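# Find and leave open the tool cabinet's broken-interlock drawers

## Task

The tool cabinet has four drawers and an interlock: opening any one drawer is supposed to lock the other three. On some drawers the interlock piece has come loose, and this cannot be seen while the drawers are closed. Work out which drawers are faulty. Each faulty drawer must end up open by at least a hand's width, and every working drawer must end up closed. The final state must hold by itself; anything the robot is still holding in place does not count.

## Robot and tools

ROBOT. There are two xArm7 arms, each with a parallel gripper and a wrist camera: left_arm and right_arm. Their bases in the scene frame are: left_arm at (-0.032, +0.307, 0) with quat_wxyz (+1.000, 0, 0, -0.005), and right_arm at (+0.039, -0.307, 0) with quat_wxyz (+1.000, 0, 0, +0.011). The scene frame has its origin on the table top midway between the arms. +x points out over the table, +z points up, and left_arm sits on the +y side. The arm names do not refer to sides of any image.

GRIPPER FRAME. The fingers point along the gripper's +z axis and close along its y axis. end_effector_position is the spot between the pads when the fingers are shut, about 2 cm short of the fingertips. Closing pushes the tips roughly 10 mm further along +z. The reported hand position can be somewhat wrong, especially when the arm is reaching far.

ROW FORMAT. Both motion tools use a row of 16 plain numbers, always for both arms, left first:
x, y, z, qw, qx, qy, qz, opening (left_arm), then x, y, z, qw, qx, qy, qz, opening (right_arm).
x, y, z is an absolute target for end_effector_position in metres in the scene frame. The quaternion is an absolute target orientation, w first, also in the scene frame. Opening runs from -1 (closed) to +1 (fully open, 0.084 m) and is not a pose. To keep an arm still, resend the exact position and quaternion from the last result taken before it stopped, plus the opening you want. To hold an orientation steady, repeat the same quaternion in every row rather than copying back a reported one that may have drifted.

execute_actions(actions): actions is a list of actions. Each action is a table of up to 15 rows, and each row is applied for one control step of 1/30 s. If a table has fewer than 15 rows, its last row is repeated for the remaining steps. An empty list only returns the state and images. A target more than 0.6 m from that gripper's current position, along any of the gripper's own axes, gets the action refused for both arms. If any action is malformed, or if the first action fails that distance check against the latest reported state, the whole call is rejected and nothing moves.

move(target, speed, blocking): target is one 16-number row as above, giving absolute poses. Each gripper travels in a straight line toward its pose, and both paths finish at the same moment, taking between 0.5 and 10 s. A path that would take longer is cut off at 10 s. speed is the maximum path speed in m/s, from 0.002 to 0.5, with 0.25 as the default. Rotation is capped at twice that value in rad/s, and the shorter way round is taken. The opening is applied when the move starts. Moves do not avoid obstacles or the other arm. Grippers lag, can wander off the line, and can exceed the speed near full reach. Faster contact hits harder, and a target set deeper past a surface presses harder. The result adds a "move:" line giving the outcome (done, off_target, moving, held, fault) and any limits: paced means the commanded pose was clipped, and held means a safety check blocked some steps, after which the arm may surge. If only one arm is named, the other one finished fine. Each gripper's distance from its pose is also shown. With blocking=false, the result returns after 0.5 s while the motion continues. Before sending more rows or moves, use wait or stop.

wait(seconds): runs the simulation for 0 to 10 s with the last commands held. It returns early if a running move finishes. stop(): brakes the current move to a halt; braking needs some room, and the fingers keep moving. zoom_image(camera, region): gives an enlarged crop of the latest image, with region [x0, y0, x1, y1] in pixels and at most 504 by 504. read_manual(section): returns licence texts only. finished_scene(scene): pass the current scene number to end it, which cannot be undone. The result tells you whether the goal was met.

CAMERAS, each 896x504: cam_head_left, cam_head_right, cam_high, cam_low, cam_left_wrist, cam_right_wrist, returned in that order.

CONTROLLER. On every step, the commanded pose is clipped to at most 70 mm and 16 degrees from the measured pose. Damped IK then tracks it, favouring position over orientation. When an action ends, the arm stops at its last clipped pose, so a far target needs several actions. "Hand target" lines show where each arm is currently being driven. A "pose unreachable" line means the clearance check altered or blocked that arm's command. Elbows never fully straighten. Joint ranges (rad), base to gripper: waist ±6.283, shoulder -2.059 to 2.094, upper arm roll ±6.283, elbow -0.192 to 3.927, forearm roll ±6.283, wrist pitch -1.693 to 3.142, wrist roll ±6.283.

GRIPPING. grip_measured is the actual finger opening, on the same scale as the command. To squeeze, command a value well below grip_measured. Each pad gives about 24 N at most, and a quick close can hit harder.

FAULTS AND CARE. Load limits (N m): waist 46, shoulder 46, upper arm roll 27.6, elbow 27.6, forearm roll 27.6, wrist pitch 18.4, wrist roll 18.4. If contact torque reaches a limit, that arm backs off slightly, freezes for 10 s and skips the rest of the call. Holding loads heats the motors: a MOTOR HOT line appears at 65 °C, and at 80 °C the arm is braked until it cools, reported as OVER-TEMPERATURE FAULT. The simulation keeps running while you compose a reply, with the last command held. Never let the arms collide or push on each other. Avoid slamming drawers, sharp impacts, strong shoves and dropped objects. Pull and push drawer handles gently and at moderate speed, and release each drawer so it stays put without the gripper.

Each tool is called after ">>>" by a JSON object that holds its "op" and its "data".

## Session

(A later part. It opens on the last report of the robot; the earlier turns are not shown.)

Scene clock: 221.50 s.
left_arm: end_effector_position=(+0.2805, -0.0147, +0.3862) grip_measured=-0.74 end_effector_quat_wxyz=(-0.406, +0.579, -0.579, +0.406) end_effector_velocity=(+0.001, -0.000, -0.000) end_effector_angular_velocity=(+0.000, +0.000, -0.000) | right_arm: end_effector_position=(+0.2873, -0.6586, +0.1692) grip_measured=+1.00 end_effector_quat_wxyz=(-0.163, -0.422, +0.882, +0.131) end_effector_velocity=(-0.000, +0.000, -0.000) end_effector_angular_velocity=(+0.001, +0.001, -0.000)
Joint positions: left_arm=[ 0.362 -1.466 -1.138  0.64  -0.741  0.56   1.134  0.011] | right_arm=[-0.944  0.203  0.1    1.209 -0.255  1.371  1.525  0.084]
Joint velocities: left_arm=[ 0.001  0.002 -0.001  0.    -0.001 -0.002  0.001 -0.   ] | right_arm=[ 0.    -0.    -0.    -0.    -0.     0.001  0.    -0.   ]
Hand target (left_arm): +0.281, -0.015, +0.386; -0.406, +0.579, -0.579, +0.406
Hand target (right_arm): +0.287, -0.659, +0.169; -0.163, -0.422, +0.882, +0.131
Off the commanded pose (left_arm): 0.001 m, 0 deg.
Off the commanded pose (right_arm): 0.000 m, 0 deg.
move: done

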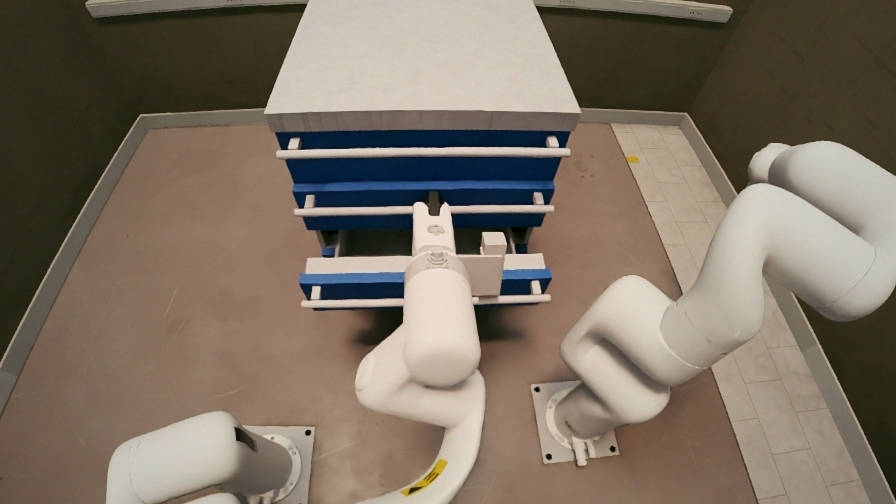

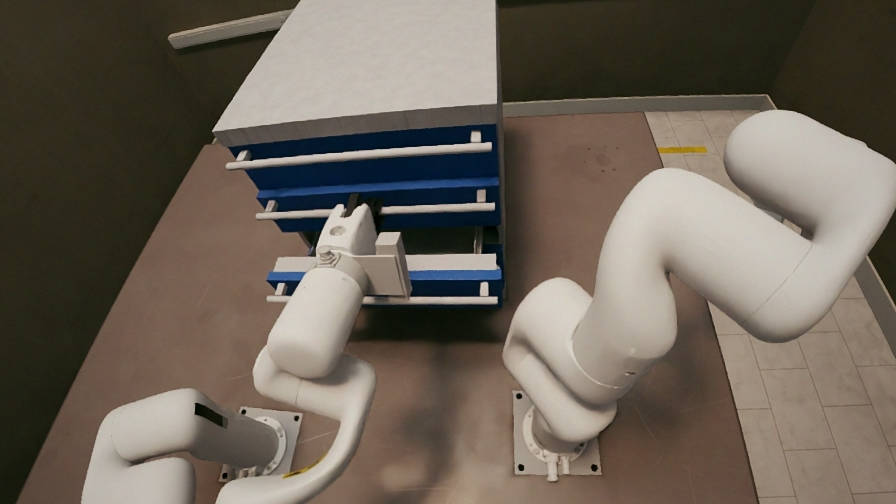

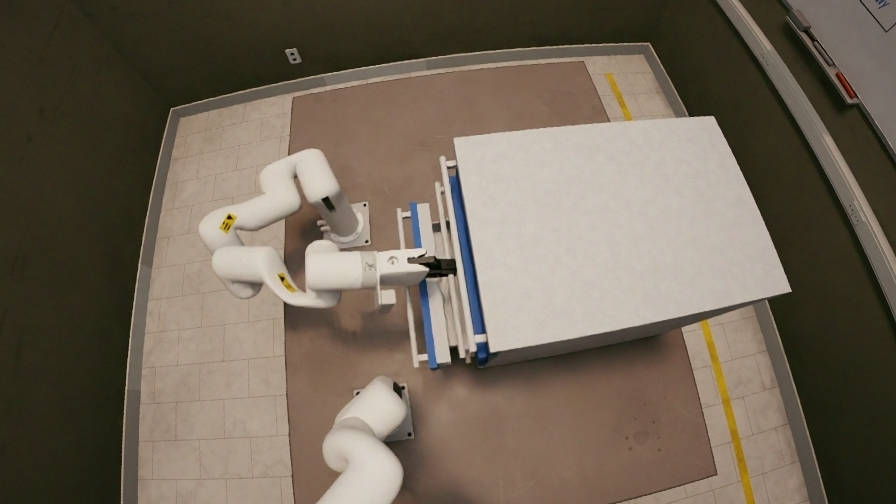

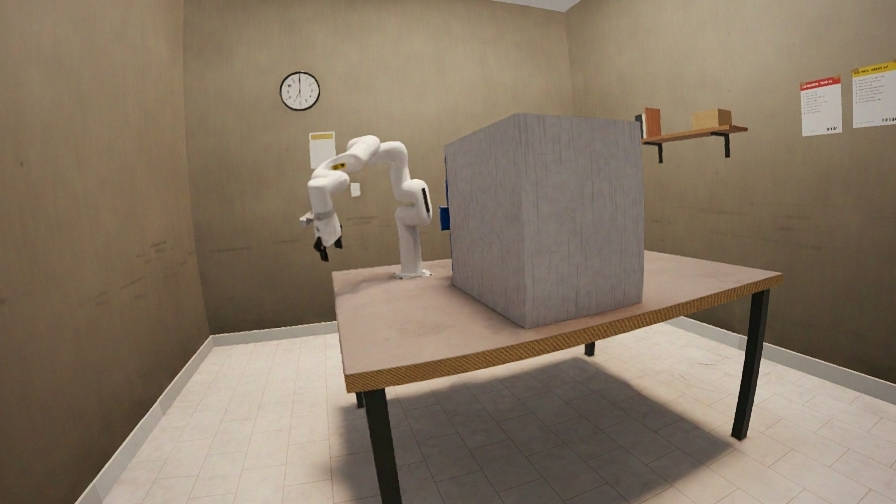

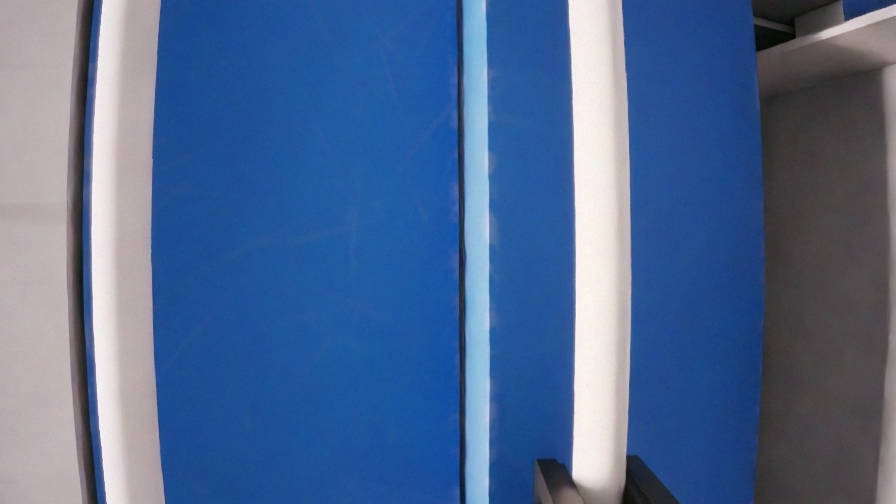

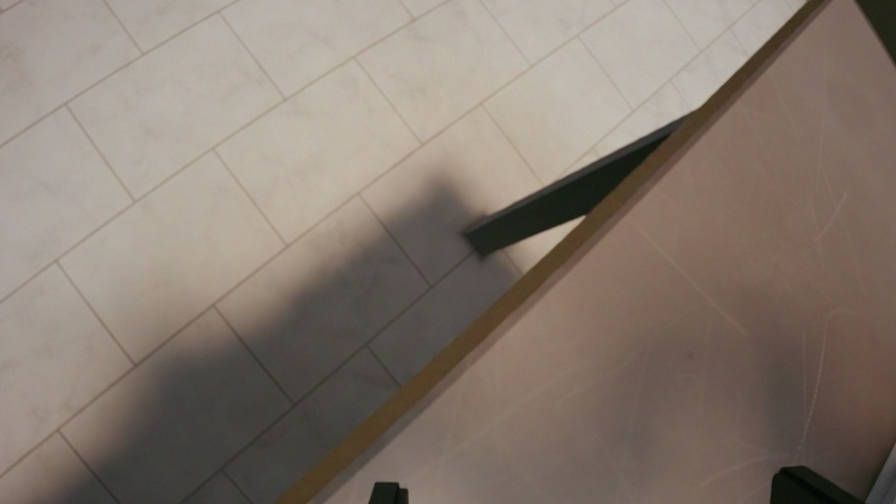

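>>> {"op": "move", "data": {"target": [0.297,-0.015,0.386,0.406,-0.579,0.579,-0.406,-1,0.2873,-0.6586,0.1692,-0.163,-0.422,0.882,0.131,1], "speed": 0.03}}

>>> {"op": "execute_actions", "data": {"actions": [[[0.297,-0.015,0.386,0.406,-0.579,0.579,-0.406,-0.1,0.2873,-0.6586,0.1692,-0.163,-0.422,0.882,0.131,1]]]}}

>>> {"op": "move", "data": {"target": [0.258,-0.015,0.400,0.406,-0.579,0.579,-0.406,-0.1,0.2873,-0.6586,0.1692,-0.163,-0.422,0.882,0.131,1], "speed": 0.09}}

>>> {"op": "move", "data": {"target": [0.258,-0.015,0.500,0.406,-0.579,0.579,-0.406,-0.1,0.2873,-0.6586,0.1692,-0.163,-0.422,0.882,0.131,1], "speed": 0.12}}

Scene clock: 233.93 s.
left_arm: end_effector_position=(+0.2969, -0.0149, +0.3860) grip_measured=-0.74 end_effector_quat_wxyz=(-0.406, +0.579, -0.579, +0.406) end_effector_velocity=(-0.000, -0.000, +0.000) end_effector_angular_velocity=(+0.001, -0.000, -0.001) | right_arm: end_effector_position=(+0.2873, -0.6586, +0.1692) grip_measured=+1.00 end_effector_quat_wxyz=(-0.163, -0.422, +0.882, +0.131) end_effector_velocity=(+0.000, -0.000, +0.000) end_effector_angular_velocity=(-0.000, -0.000, -0.000)
Joint positions: left_arm=[ 0.406 -1.422 -1.154  0.655 -0.758  0.514  1.158  0.011] | right_arm=[-0.944  0.203  0.1    1.209 -0.255  1.371  1.525  0.084]
Joint velocities: left_arm=[-0.001  0.    -0.    -0.    -0.    -0.001  0.001 -0.   ] | right_arm=[-0.  0. -0.  0.  0. -0.  0.  0.]
Hand target (left_arm): +0.297, -0.015, +0.386; -0.406, +0.579, -0.579, +0.406
Hand target (right_arm): +0.287, -0.659, +0.169; -0.163, -0.422, +0.882, +0.131
Off the commanded pose (left_arm): 0.000 m, 0 deg.
Off the commanded pose (right_arm): 0.000 m, 0 deg.
move: done

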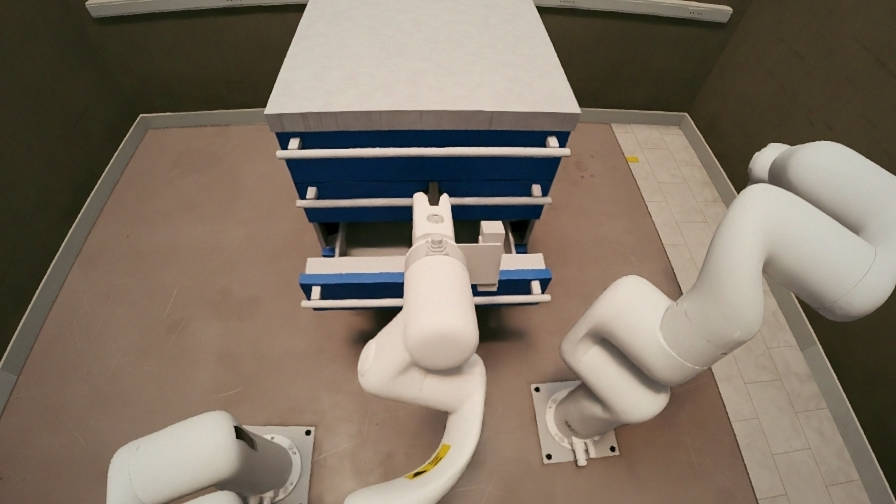

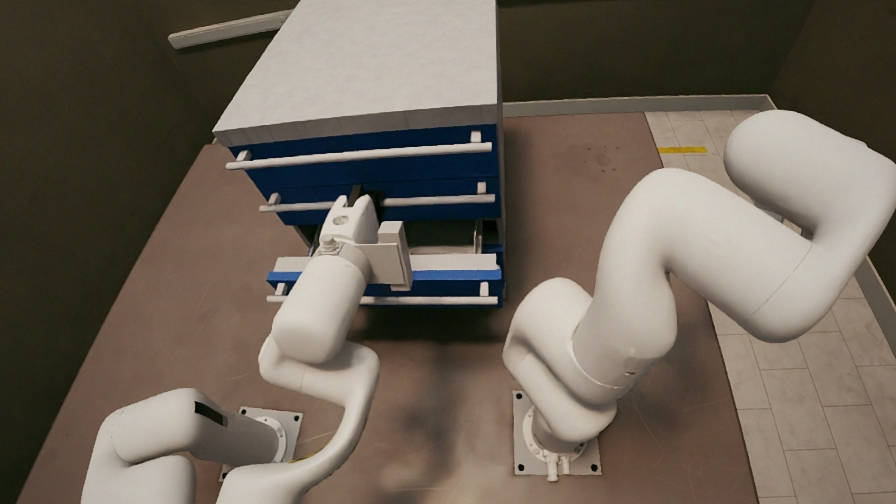

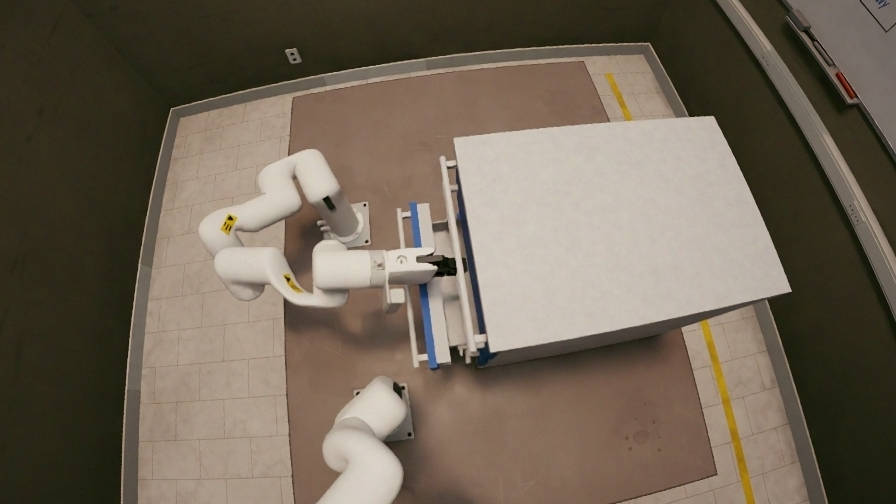

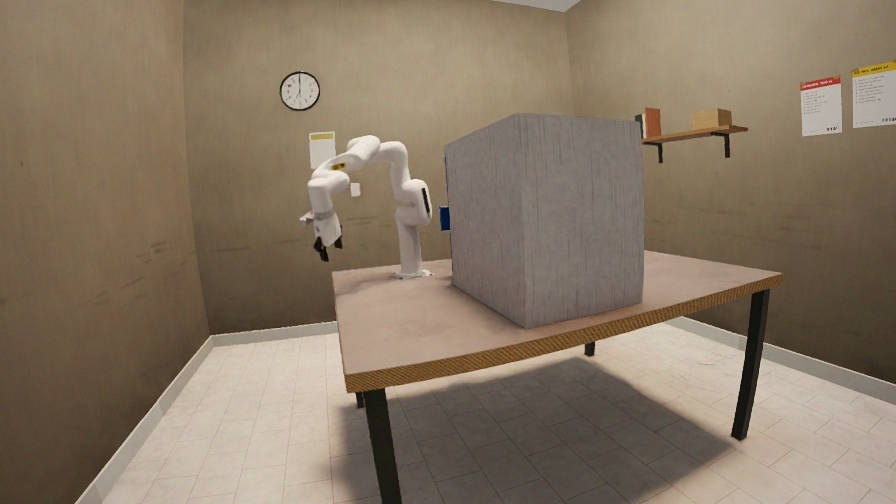

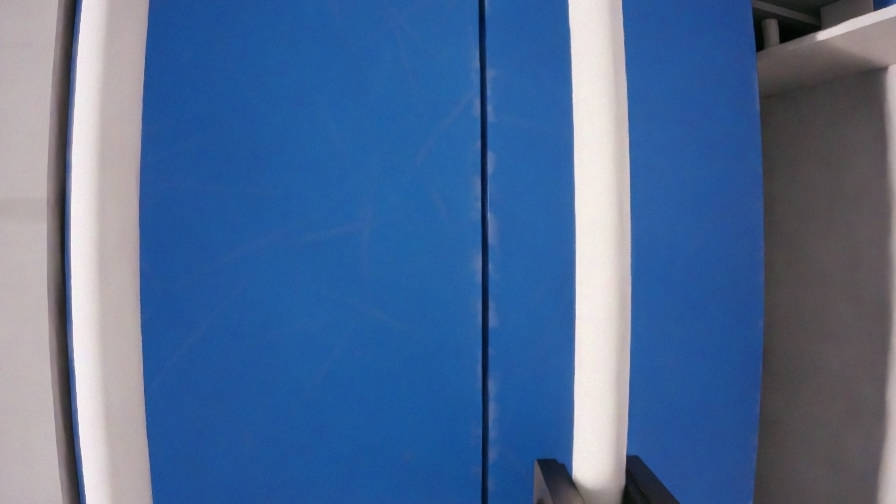

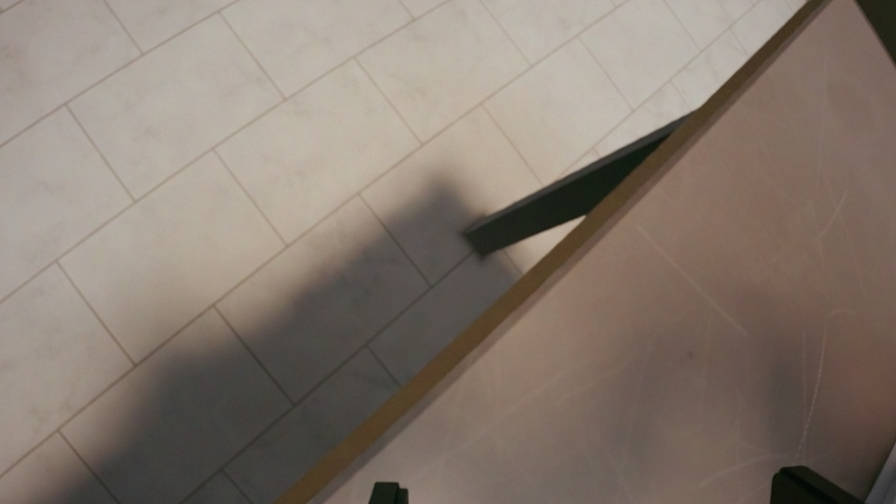

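Scene clock: 234.43 s.
left_arm: end_effector_position=(+0.2970, -0.0149, +0.3861) grip_measured=-0.11 end_effector_quat_wxyz=(-0.406, +0.579, -0.579, +0.406) end_effector_velocity=(-0.000, -0.000, -0.001) end_effector_angular_velocity=(+0.001, +0.002, -0.001) | right_arm: end_effector_position=(+0.2873, -0.6586, +0.1692) grip_measured=+1.00 end_effector_quat_wxyz=(-0.163, -0.422, +0.882, +0.131) end_effector_velocity=(+0.000, -0.000, +0.000) end_effector_angular_velocity=(-0.001, -0.001, -0.000)
Joint positions: left_arm=[ 0.406 -1.422 -1.154  0.656 -0.757  0.513  1.158  0.039] | right_arm=[-0.944  0.203  0.1    1.209 -0.255  1.371  1.525  0.084]
Joint velocities: left_arm=[-0.001  0.001 -0.001  0.    -0.     0.001 -0.    -0.   ] | right_arm=[-0.     0.     0.     0.001 -0.    -0.001  0.     0.   ]
Hand target (left_arm): +0.297, -0.015, +0.386; -0.406, +0.579, -0.579, +0.406
Hand target (right_arm): +0.287, -0.659, +0.169; -0.163, -0.422, +0.882, +0.131
Off the commanded pose (left_arm): 0.000 m, 0 deg.
Off the commanded pose (right_arm): 0.000 m, 0 deg.

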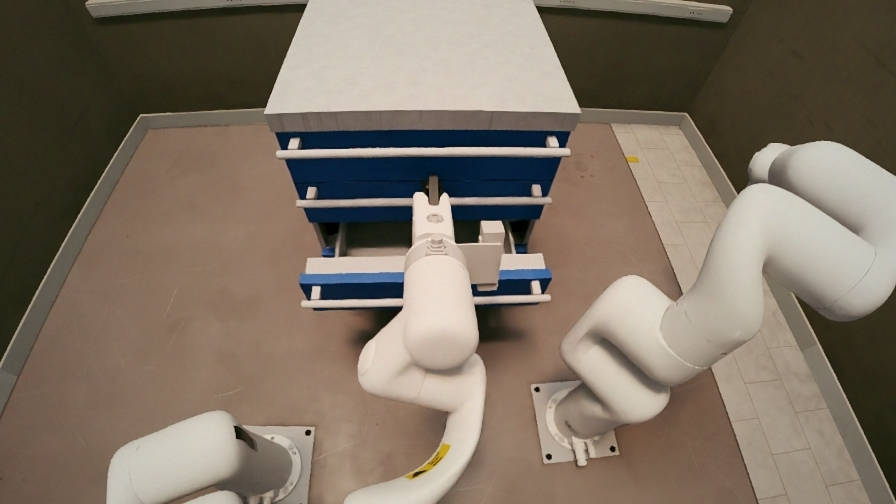

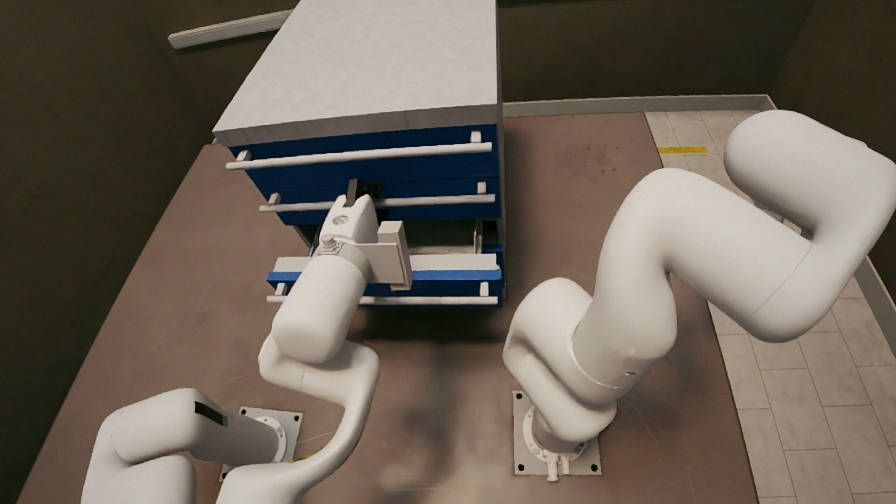

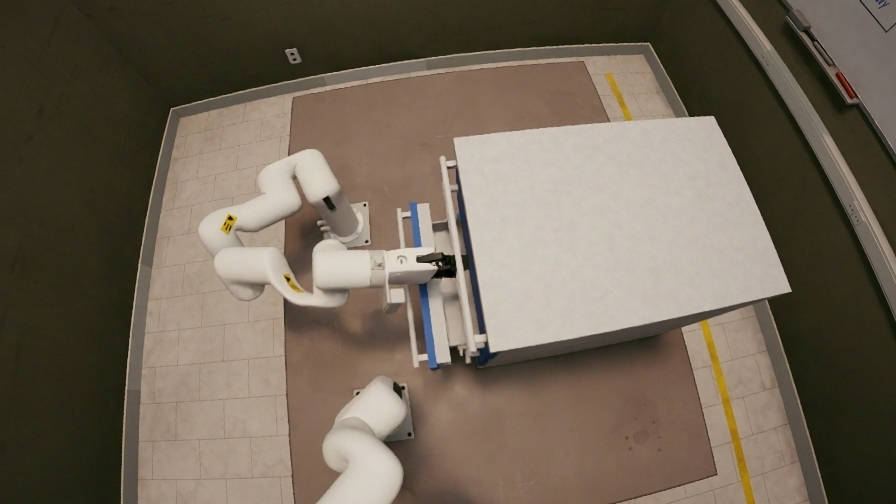

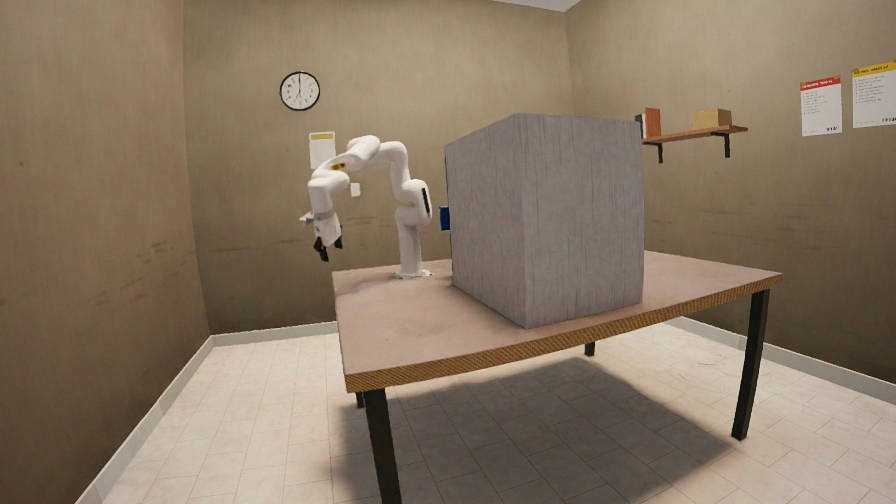

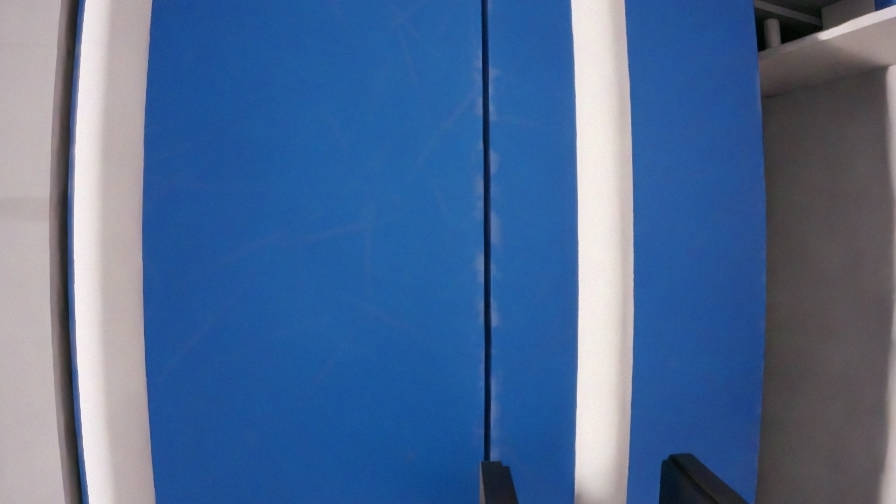

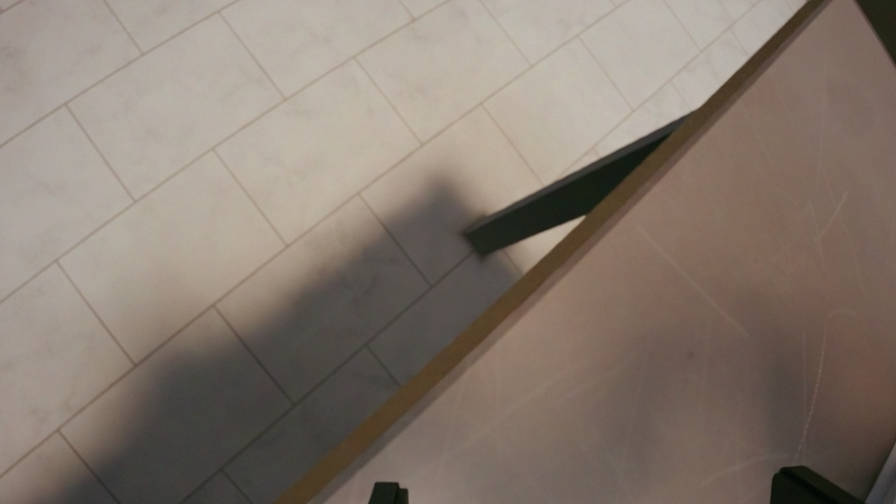

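Scene clock: 235.23 s.
left_arm: end_effector_position=(+0.2584, -0.0148, +0.3997) grip_measured=-0.11 end_effector_quat_wxyz=(-0.406, +0.579, -0.579, +0.406) end_effector_velocity=(-0.001, -0.000, +0.001) end_effector_angular_velocity=(-0.001, -0.001, -0.001) | right_arm: end_effector_position=(+0.2873, -0.6586, +0.1692) grip_measured=+1.00 end_effector_quat_wxyz=(-0.163, -0.422, +0.882, +0.131) end_effector_velocity=(-0.000, +0.000, -0.000) end_effector_angular_velocity=(+0.000, +0.000, -0.000)
Joint positions: left_arm=[ 0.317 -1.508 -1.083  0.65  -0.696  0.643  1.115  0.039] | right_arm=[-0.944  0.203  0.1    1.209 -0.255  1.371  1.525  0.084]
Joint velocities: left_arm=[-0.001 -0.001  0.002  0.002  0.001  0.002 -0.001 -0.   ] | right_arm=[ 0.     0.    -0.    -0.001  0.    -0.     0.     0.   ]
Hand target (left_arm): +0.258, -0.015, +0.400; -0.406, +0.579, -0.579, +0.406
Hand target (right_arm): +0.287, -0.659, +0.169; -0.163, -0.422, +0.882, +0.131
Off the commanded pose (left_arm): 0.001 m, 0 deg.
Off the commanded pose (right_arm): 0.000 m, 0 deg.
move: done

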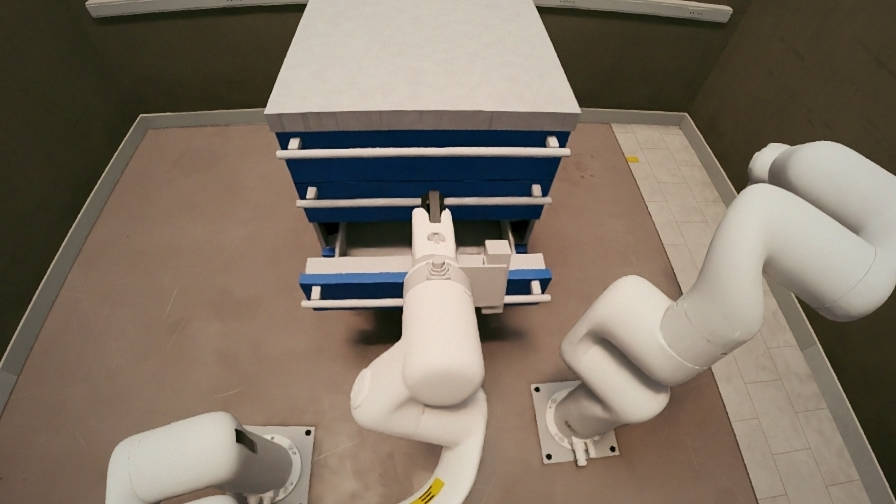

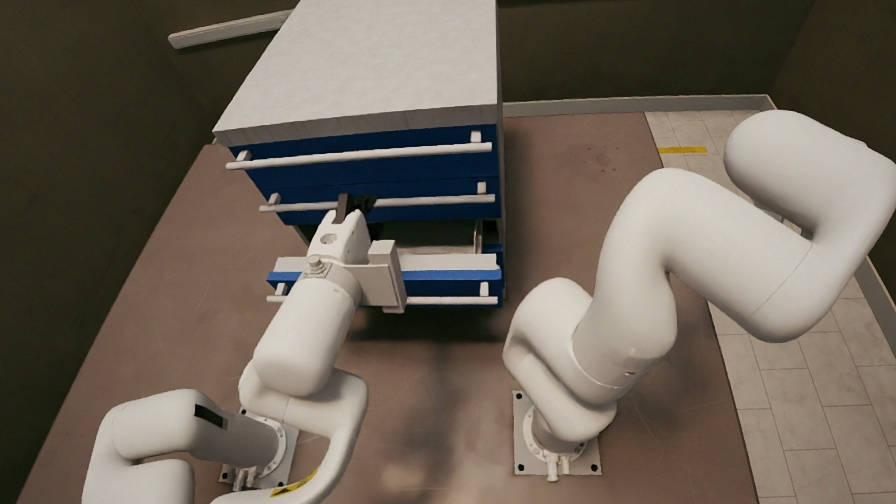

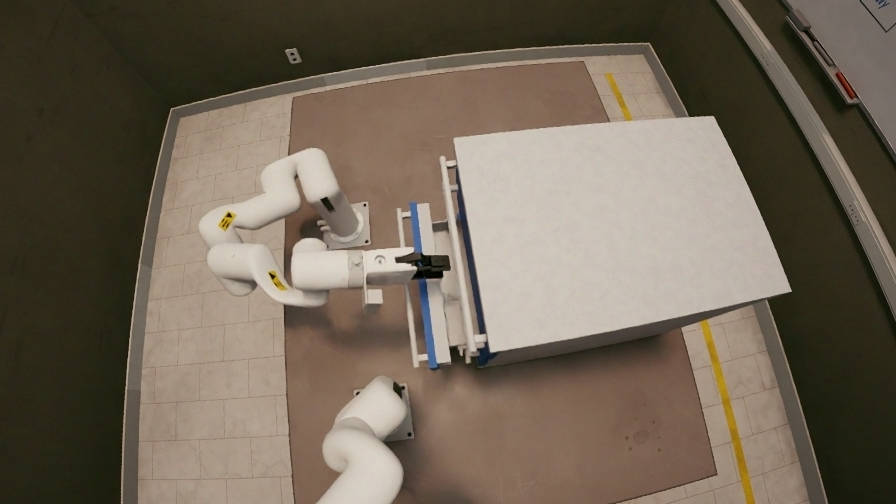

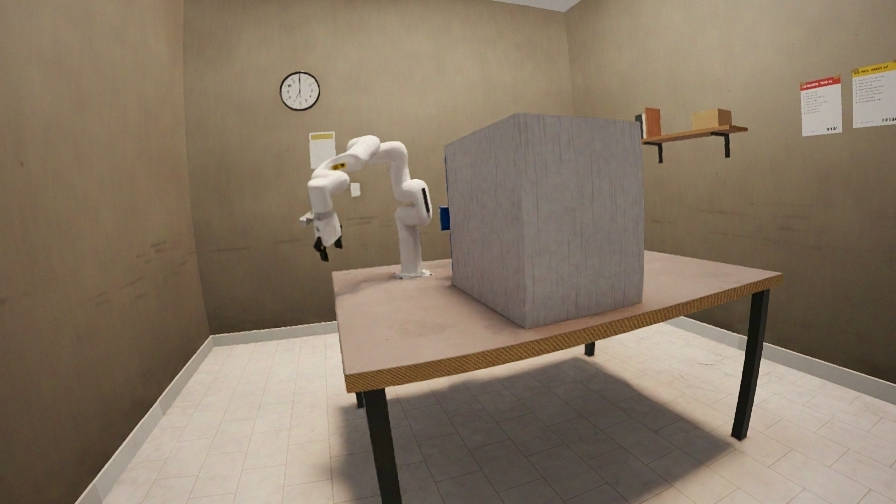

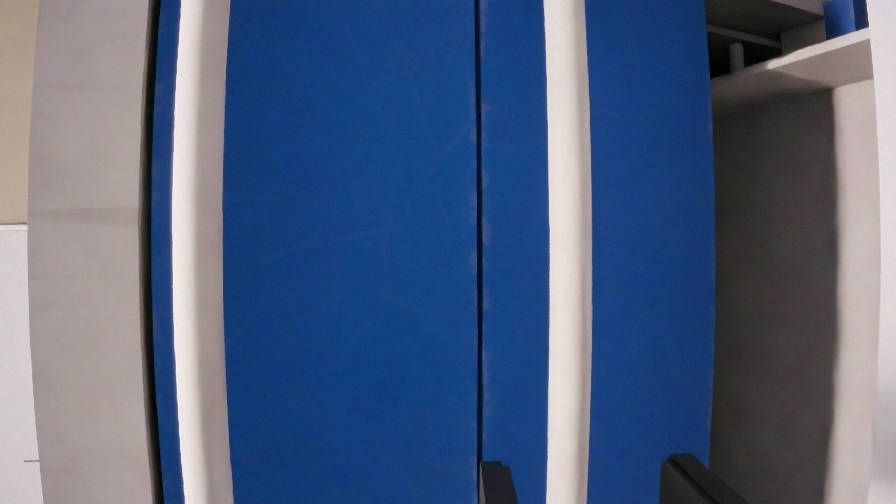

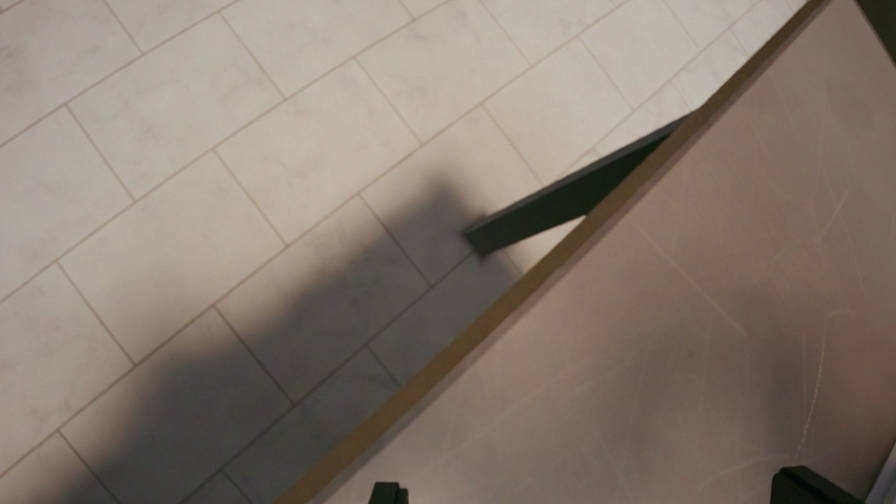

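Scene clock: 236.40 s.
left_arm: end_effector_position=(+0.2581, -0.0157, +0.4991) grip_measured=-0.11 end_effector_quat_wxyz=(-0.406, +0.579, -0.580, +0.406) end_effector_velocity=(-0.000, -0.000, +0.001) end_effector_angular_velocity=(+0.001, +0.000, -0.000) | right_arm: end_effector_position=(+0.2873, -0.6586, +0.1692) grip_measured=+1.00 end_effector_quat_wxyz=(-0.163, -0.422, +0.882, +0.131) end_effector_velocity=(-0.000, +0.000, +0.000) end_effector_angular_velocity=(+0.001, +0.001, +0.001)
Joint positions: left_arm=[ 0.419 -1.393 -0.882  0.874 -0.576  0.774  1.195  0.039] | right_arm=[-0.944  0.203  0.1    1.209 -0.255  1.371  1.525  0.084]
Joint velocities: left_arm=[ 0.001  0.     0.002  0.003  0.001  0.003  0.001 -0.   ] | right_arm=[ 0.     0.     0.     0.    -0.     0.001 -0.    -0.   ]
Hand target (left_arm): +0.258, -0.016, +0.500; -0.406, +0.579, -0.579, +0.406
Hand target (right_arm): +0.287, -0.659, +0.169; -0.163, -0.422, +0.882, +0.131
Off the commanded pose (left_arm): 0.001 m, 0 deg.
Off the commanded pose (right_arm): 0.000 m, 0 deg.
move: done

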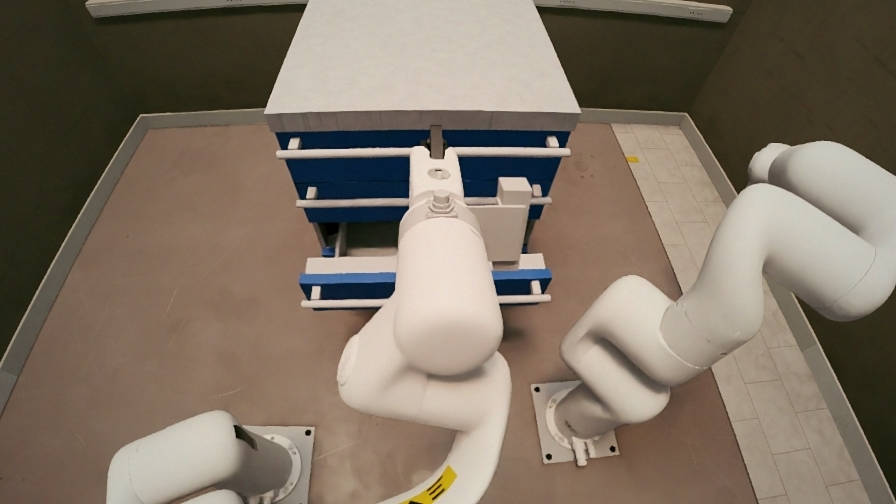

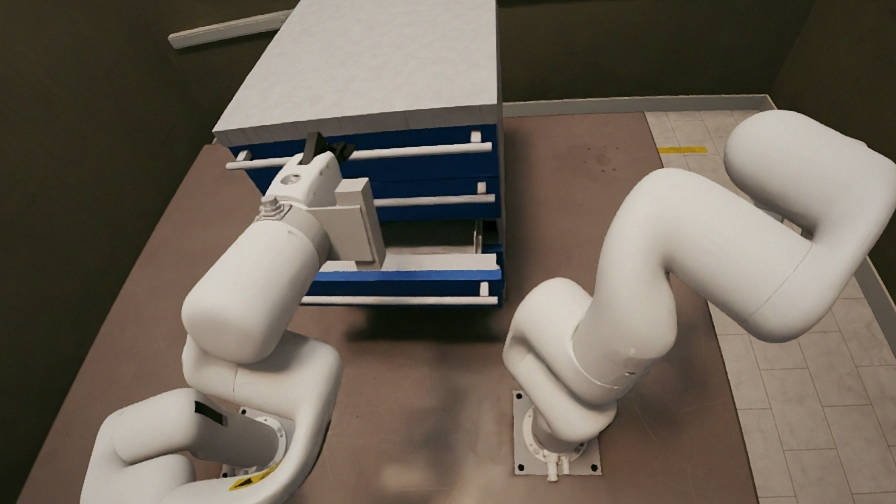

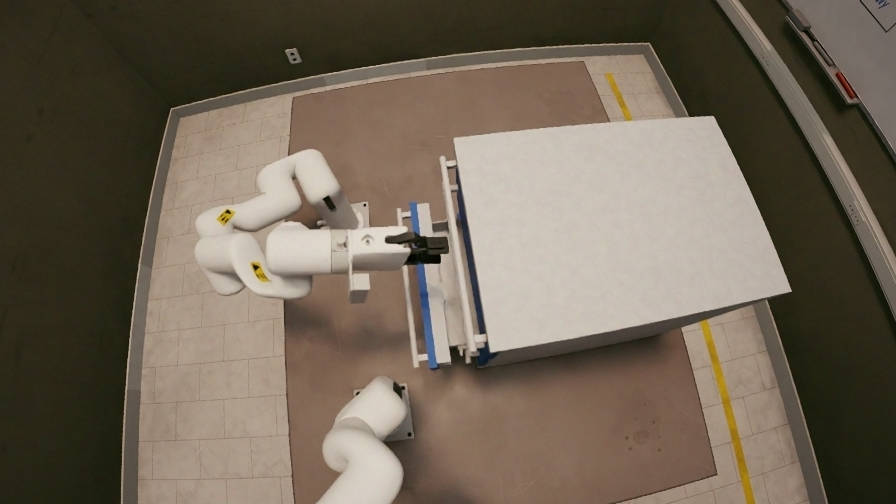

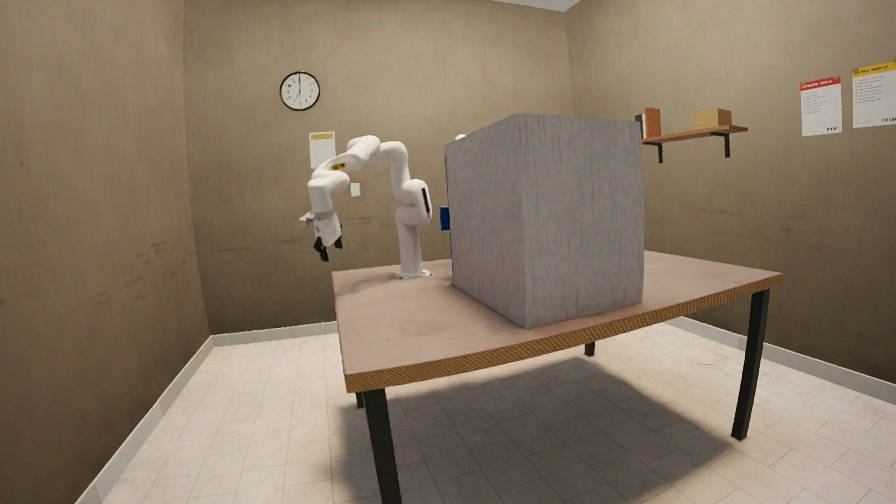

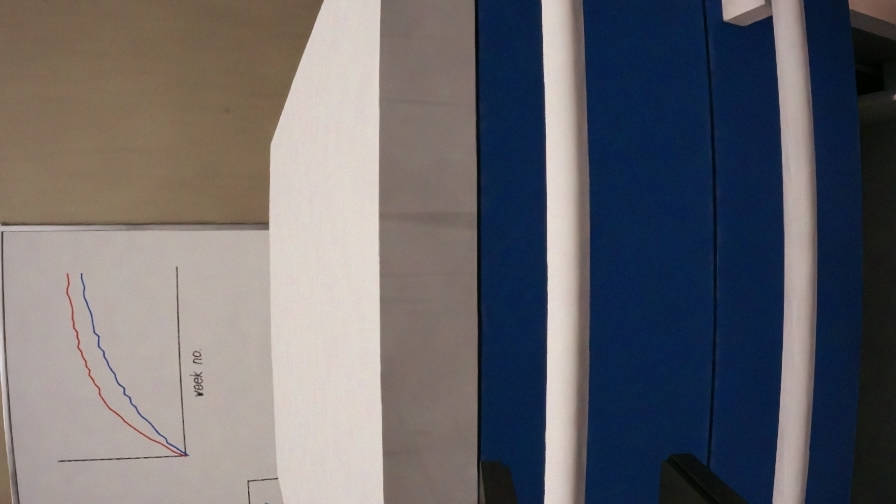

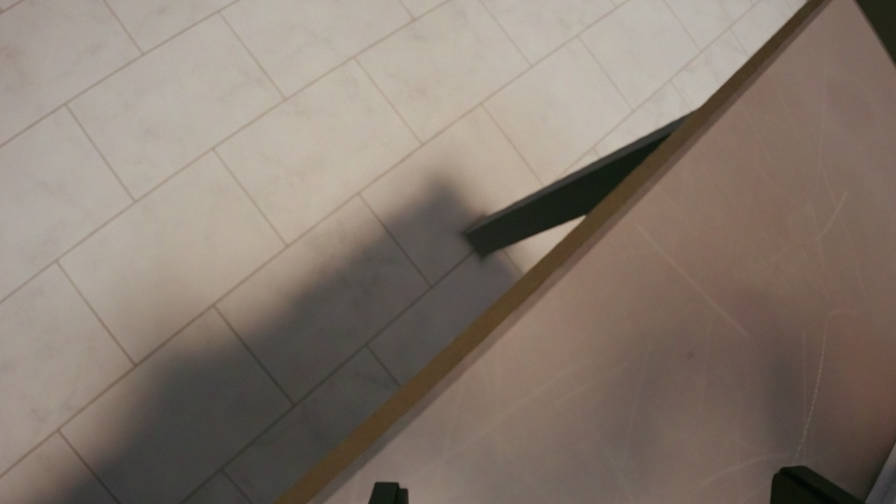

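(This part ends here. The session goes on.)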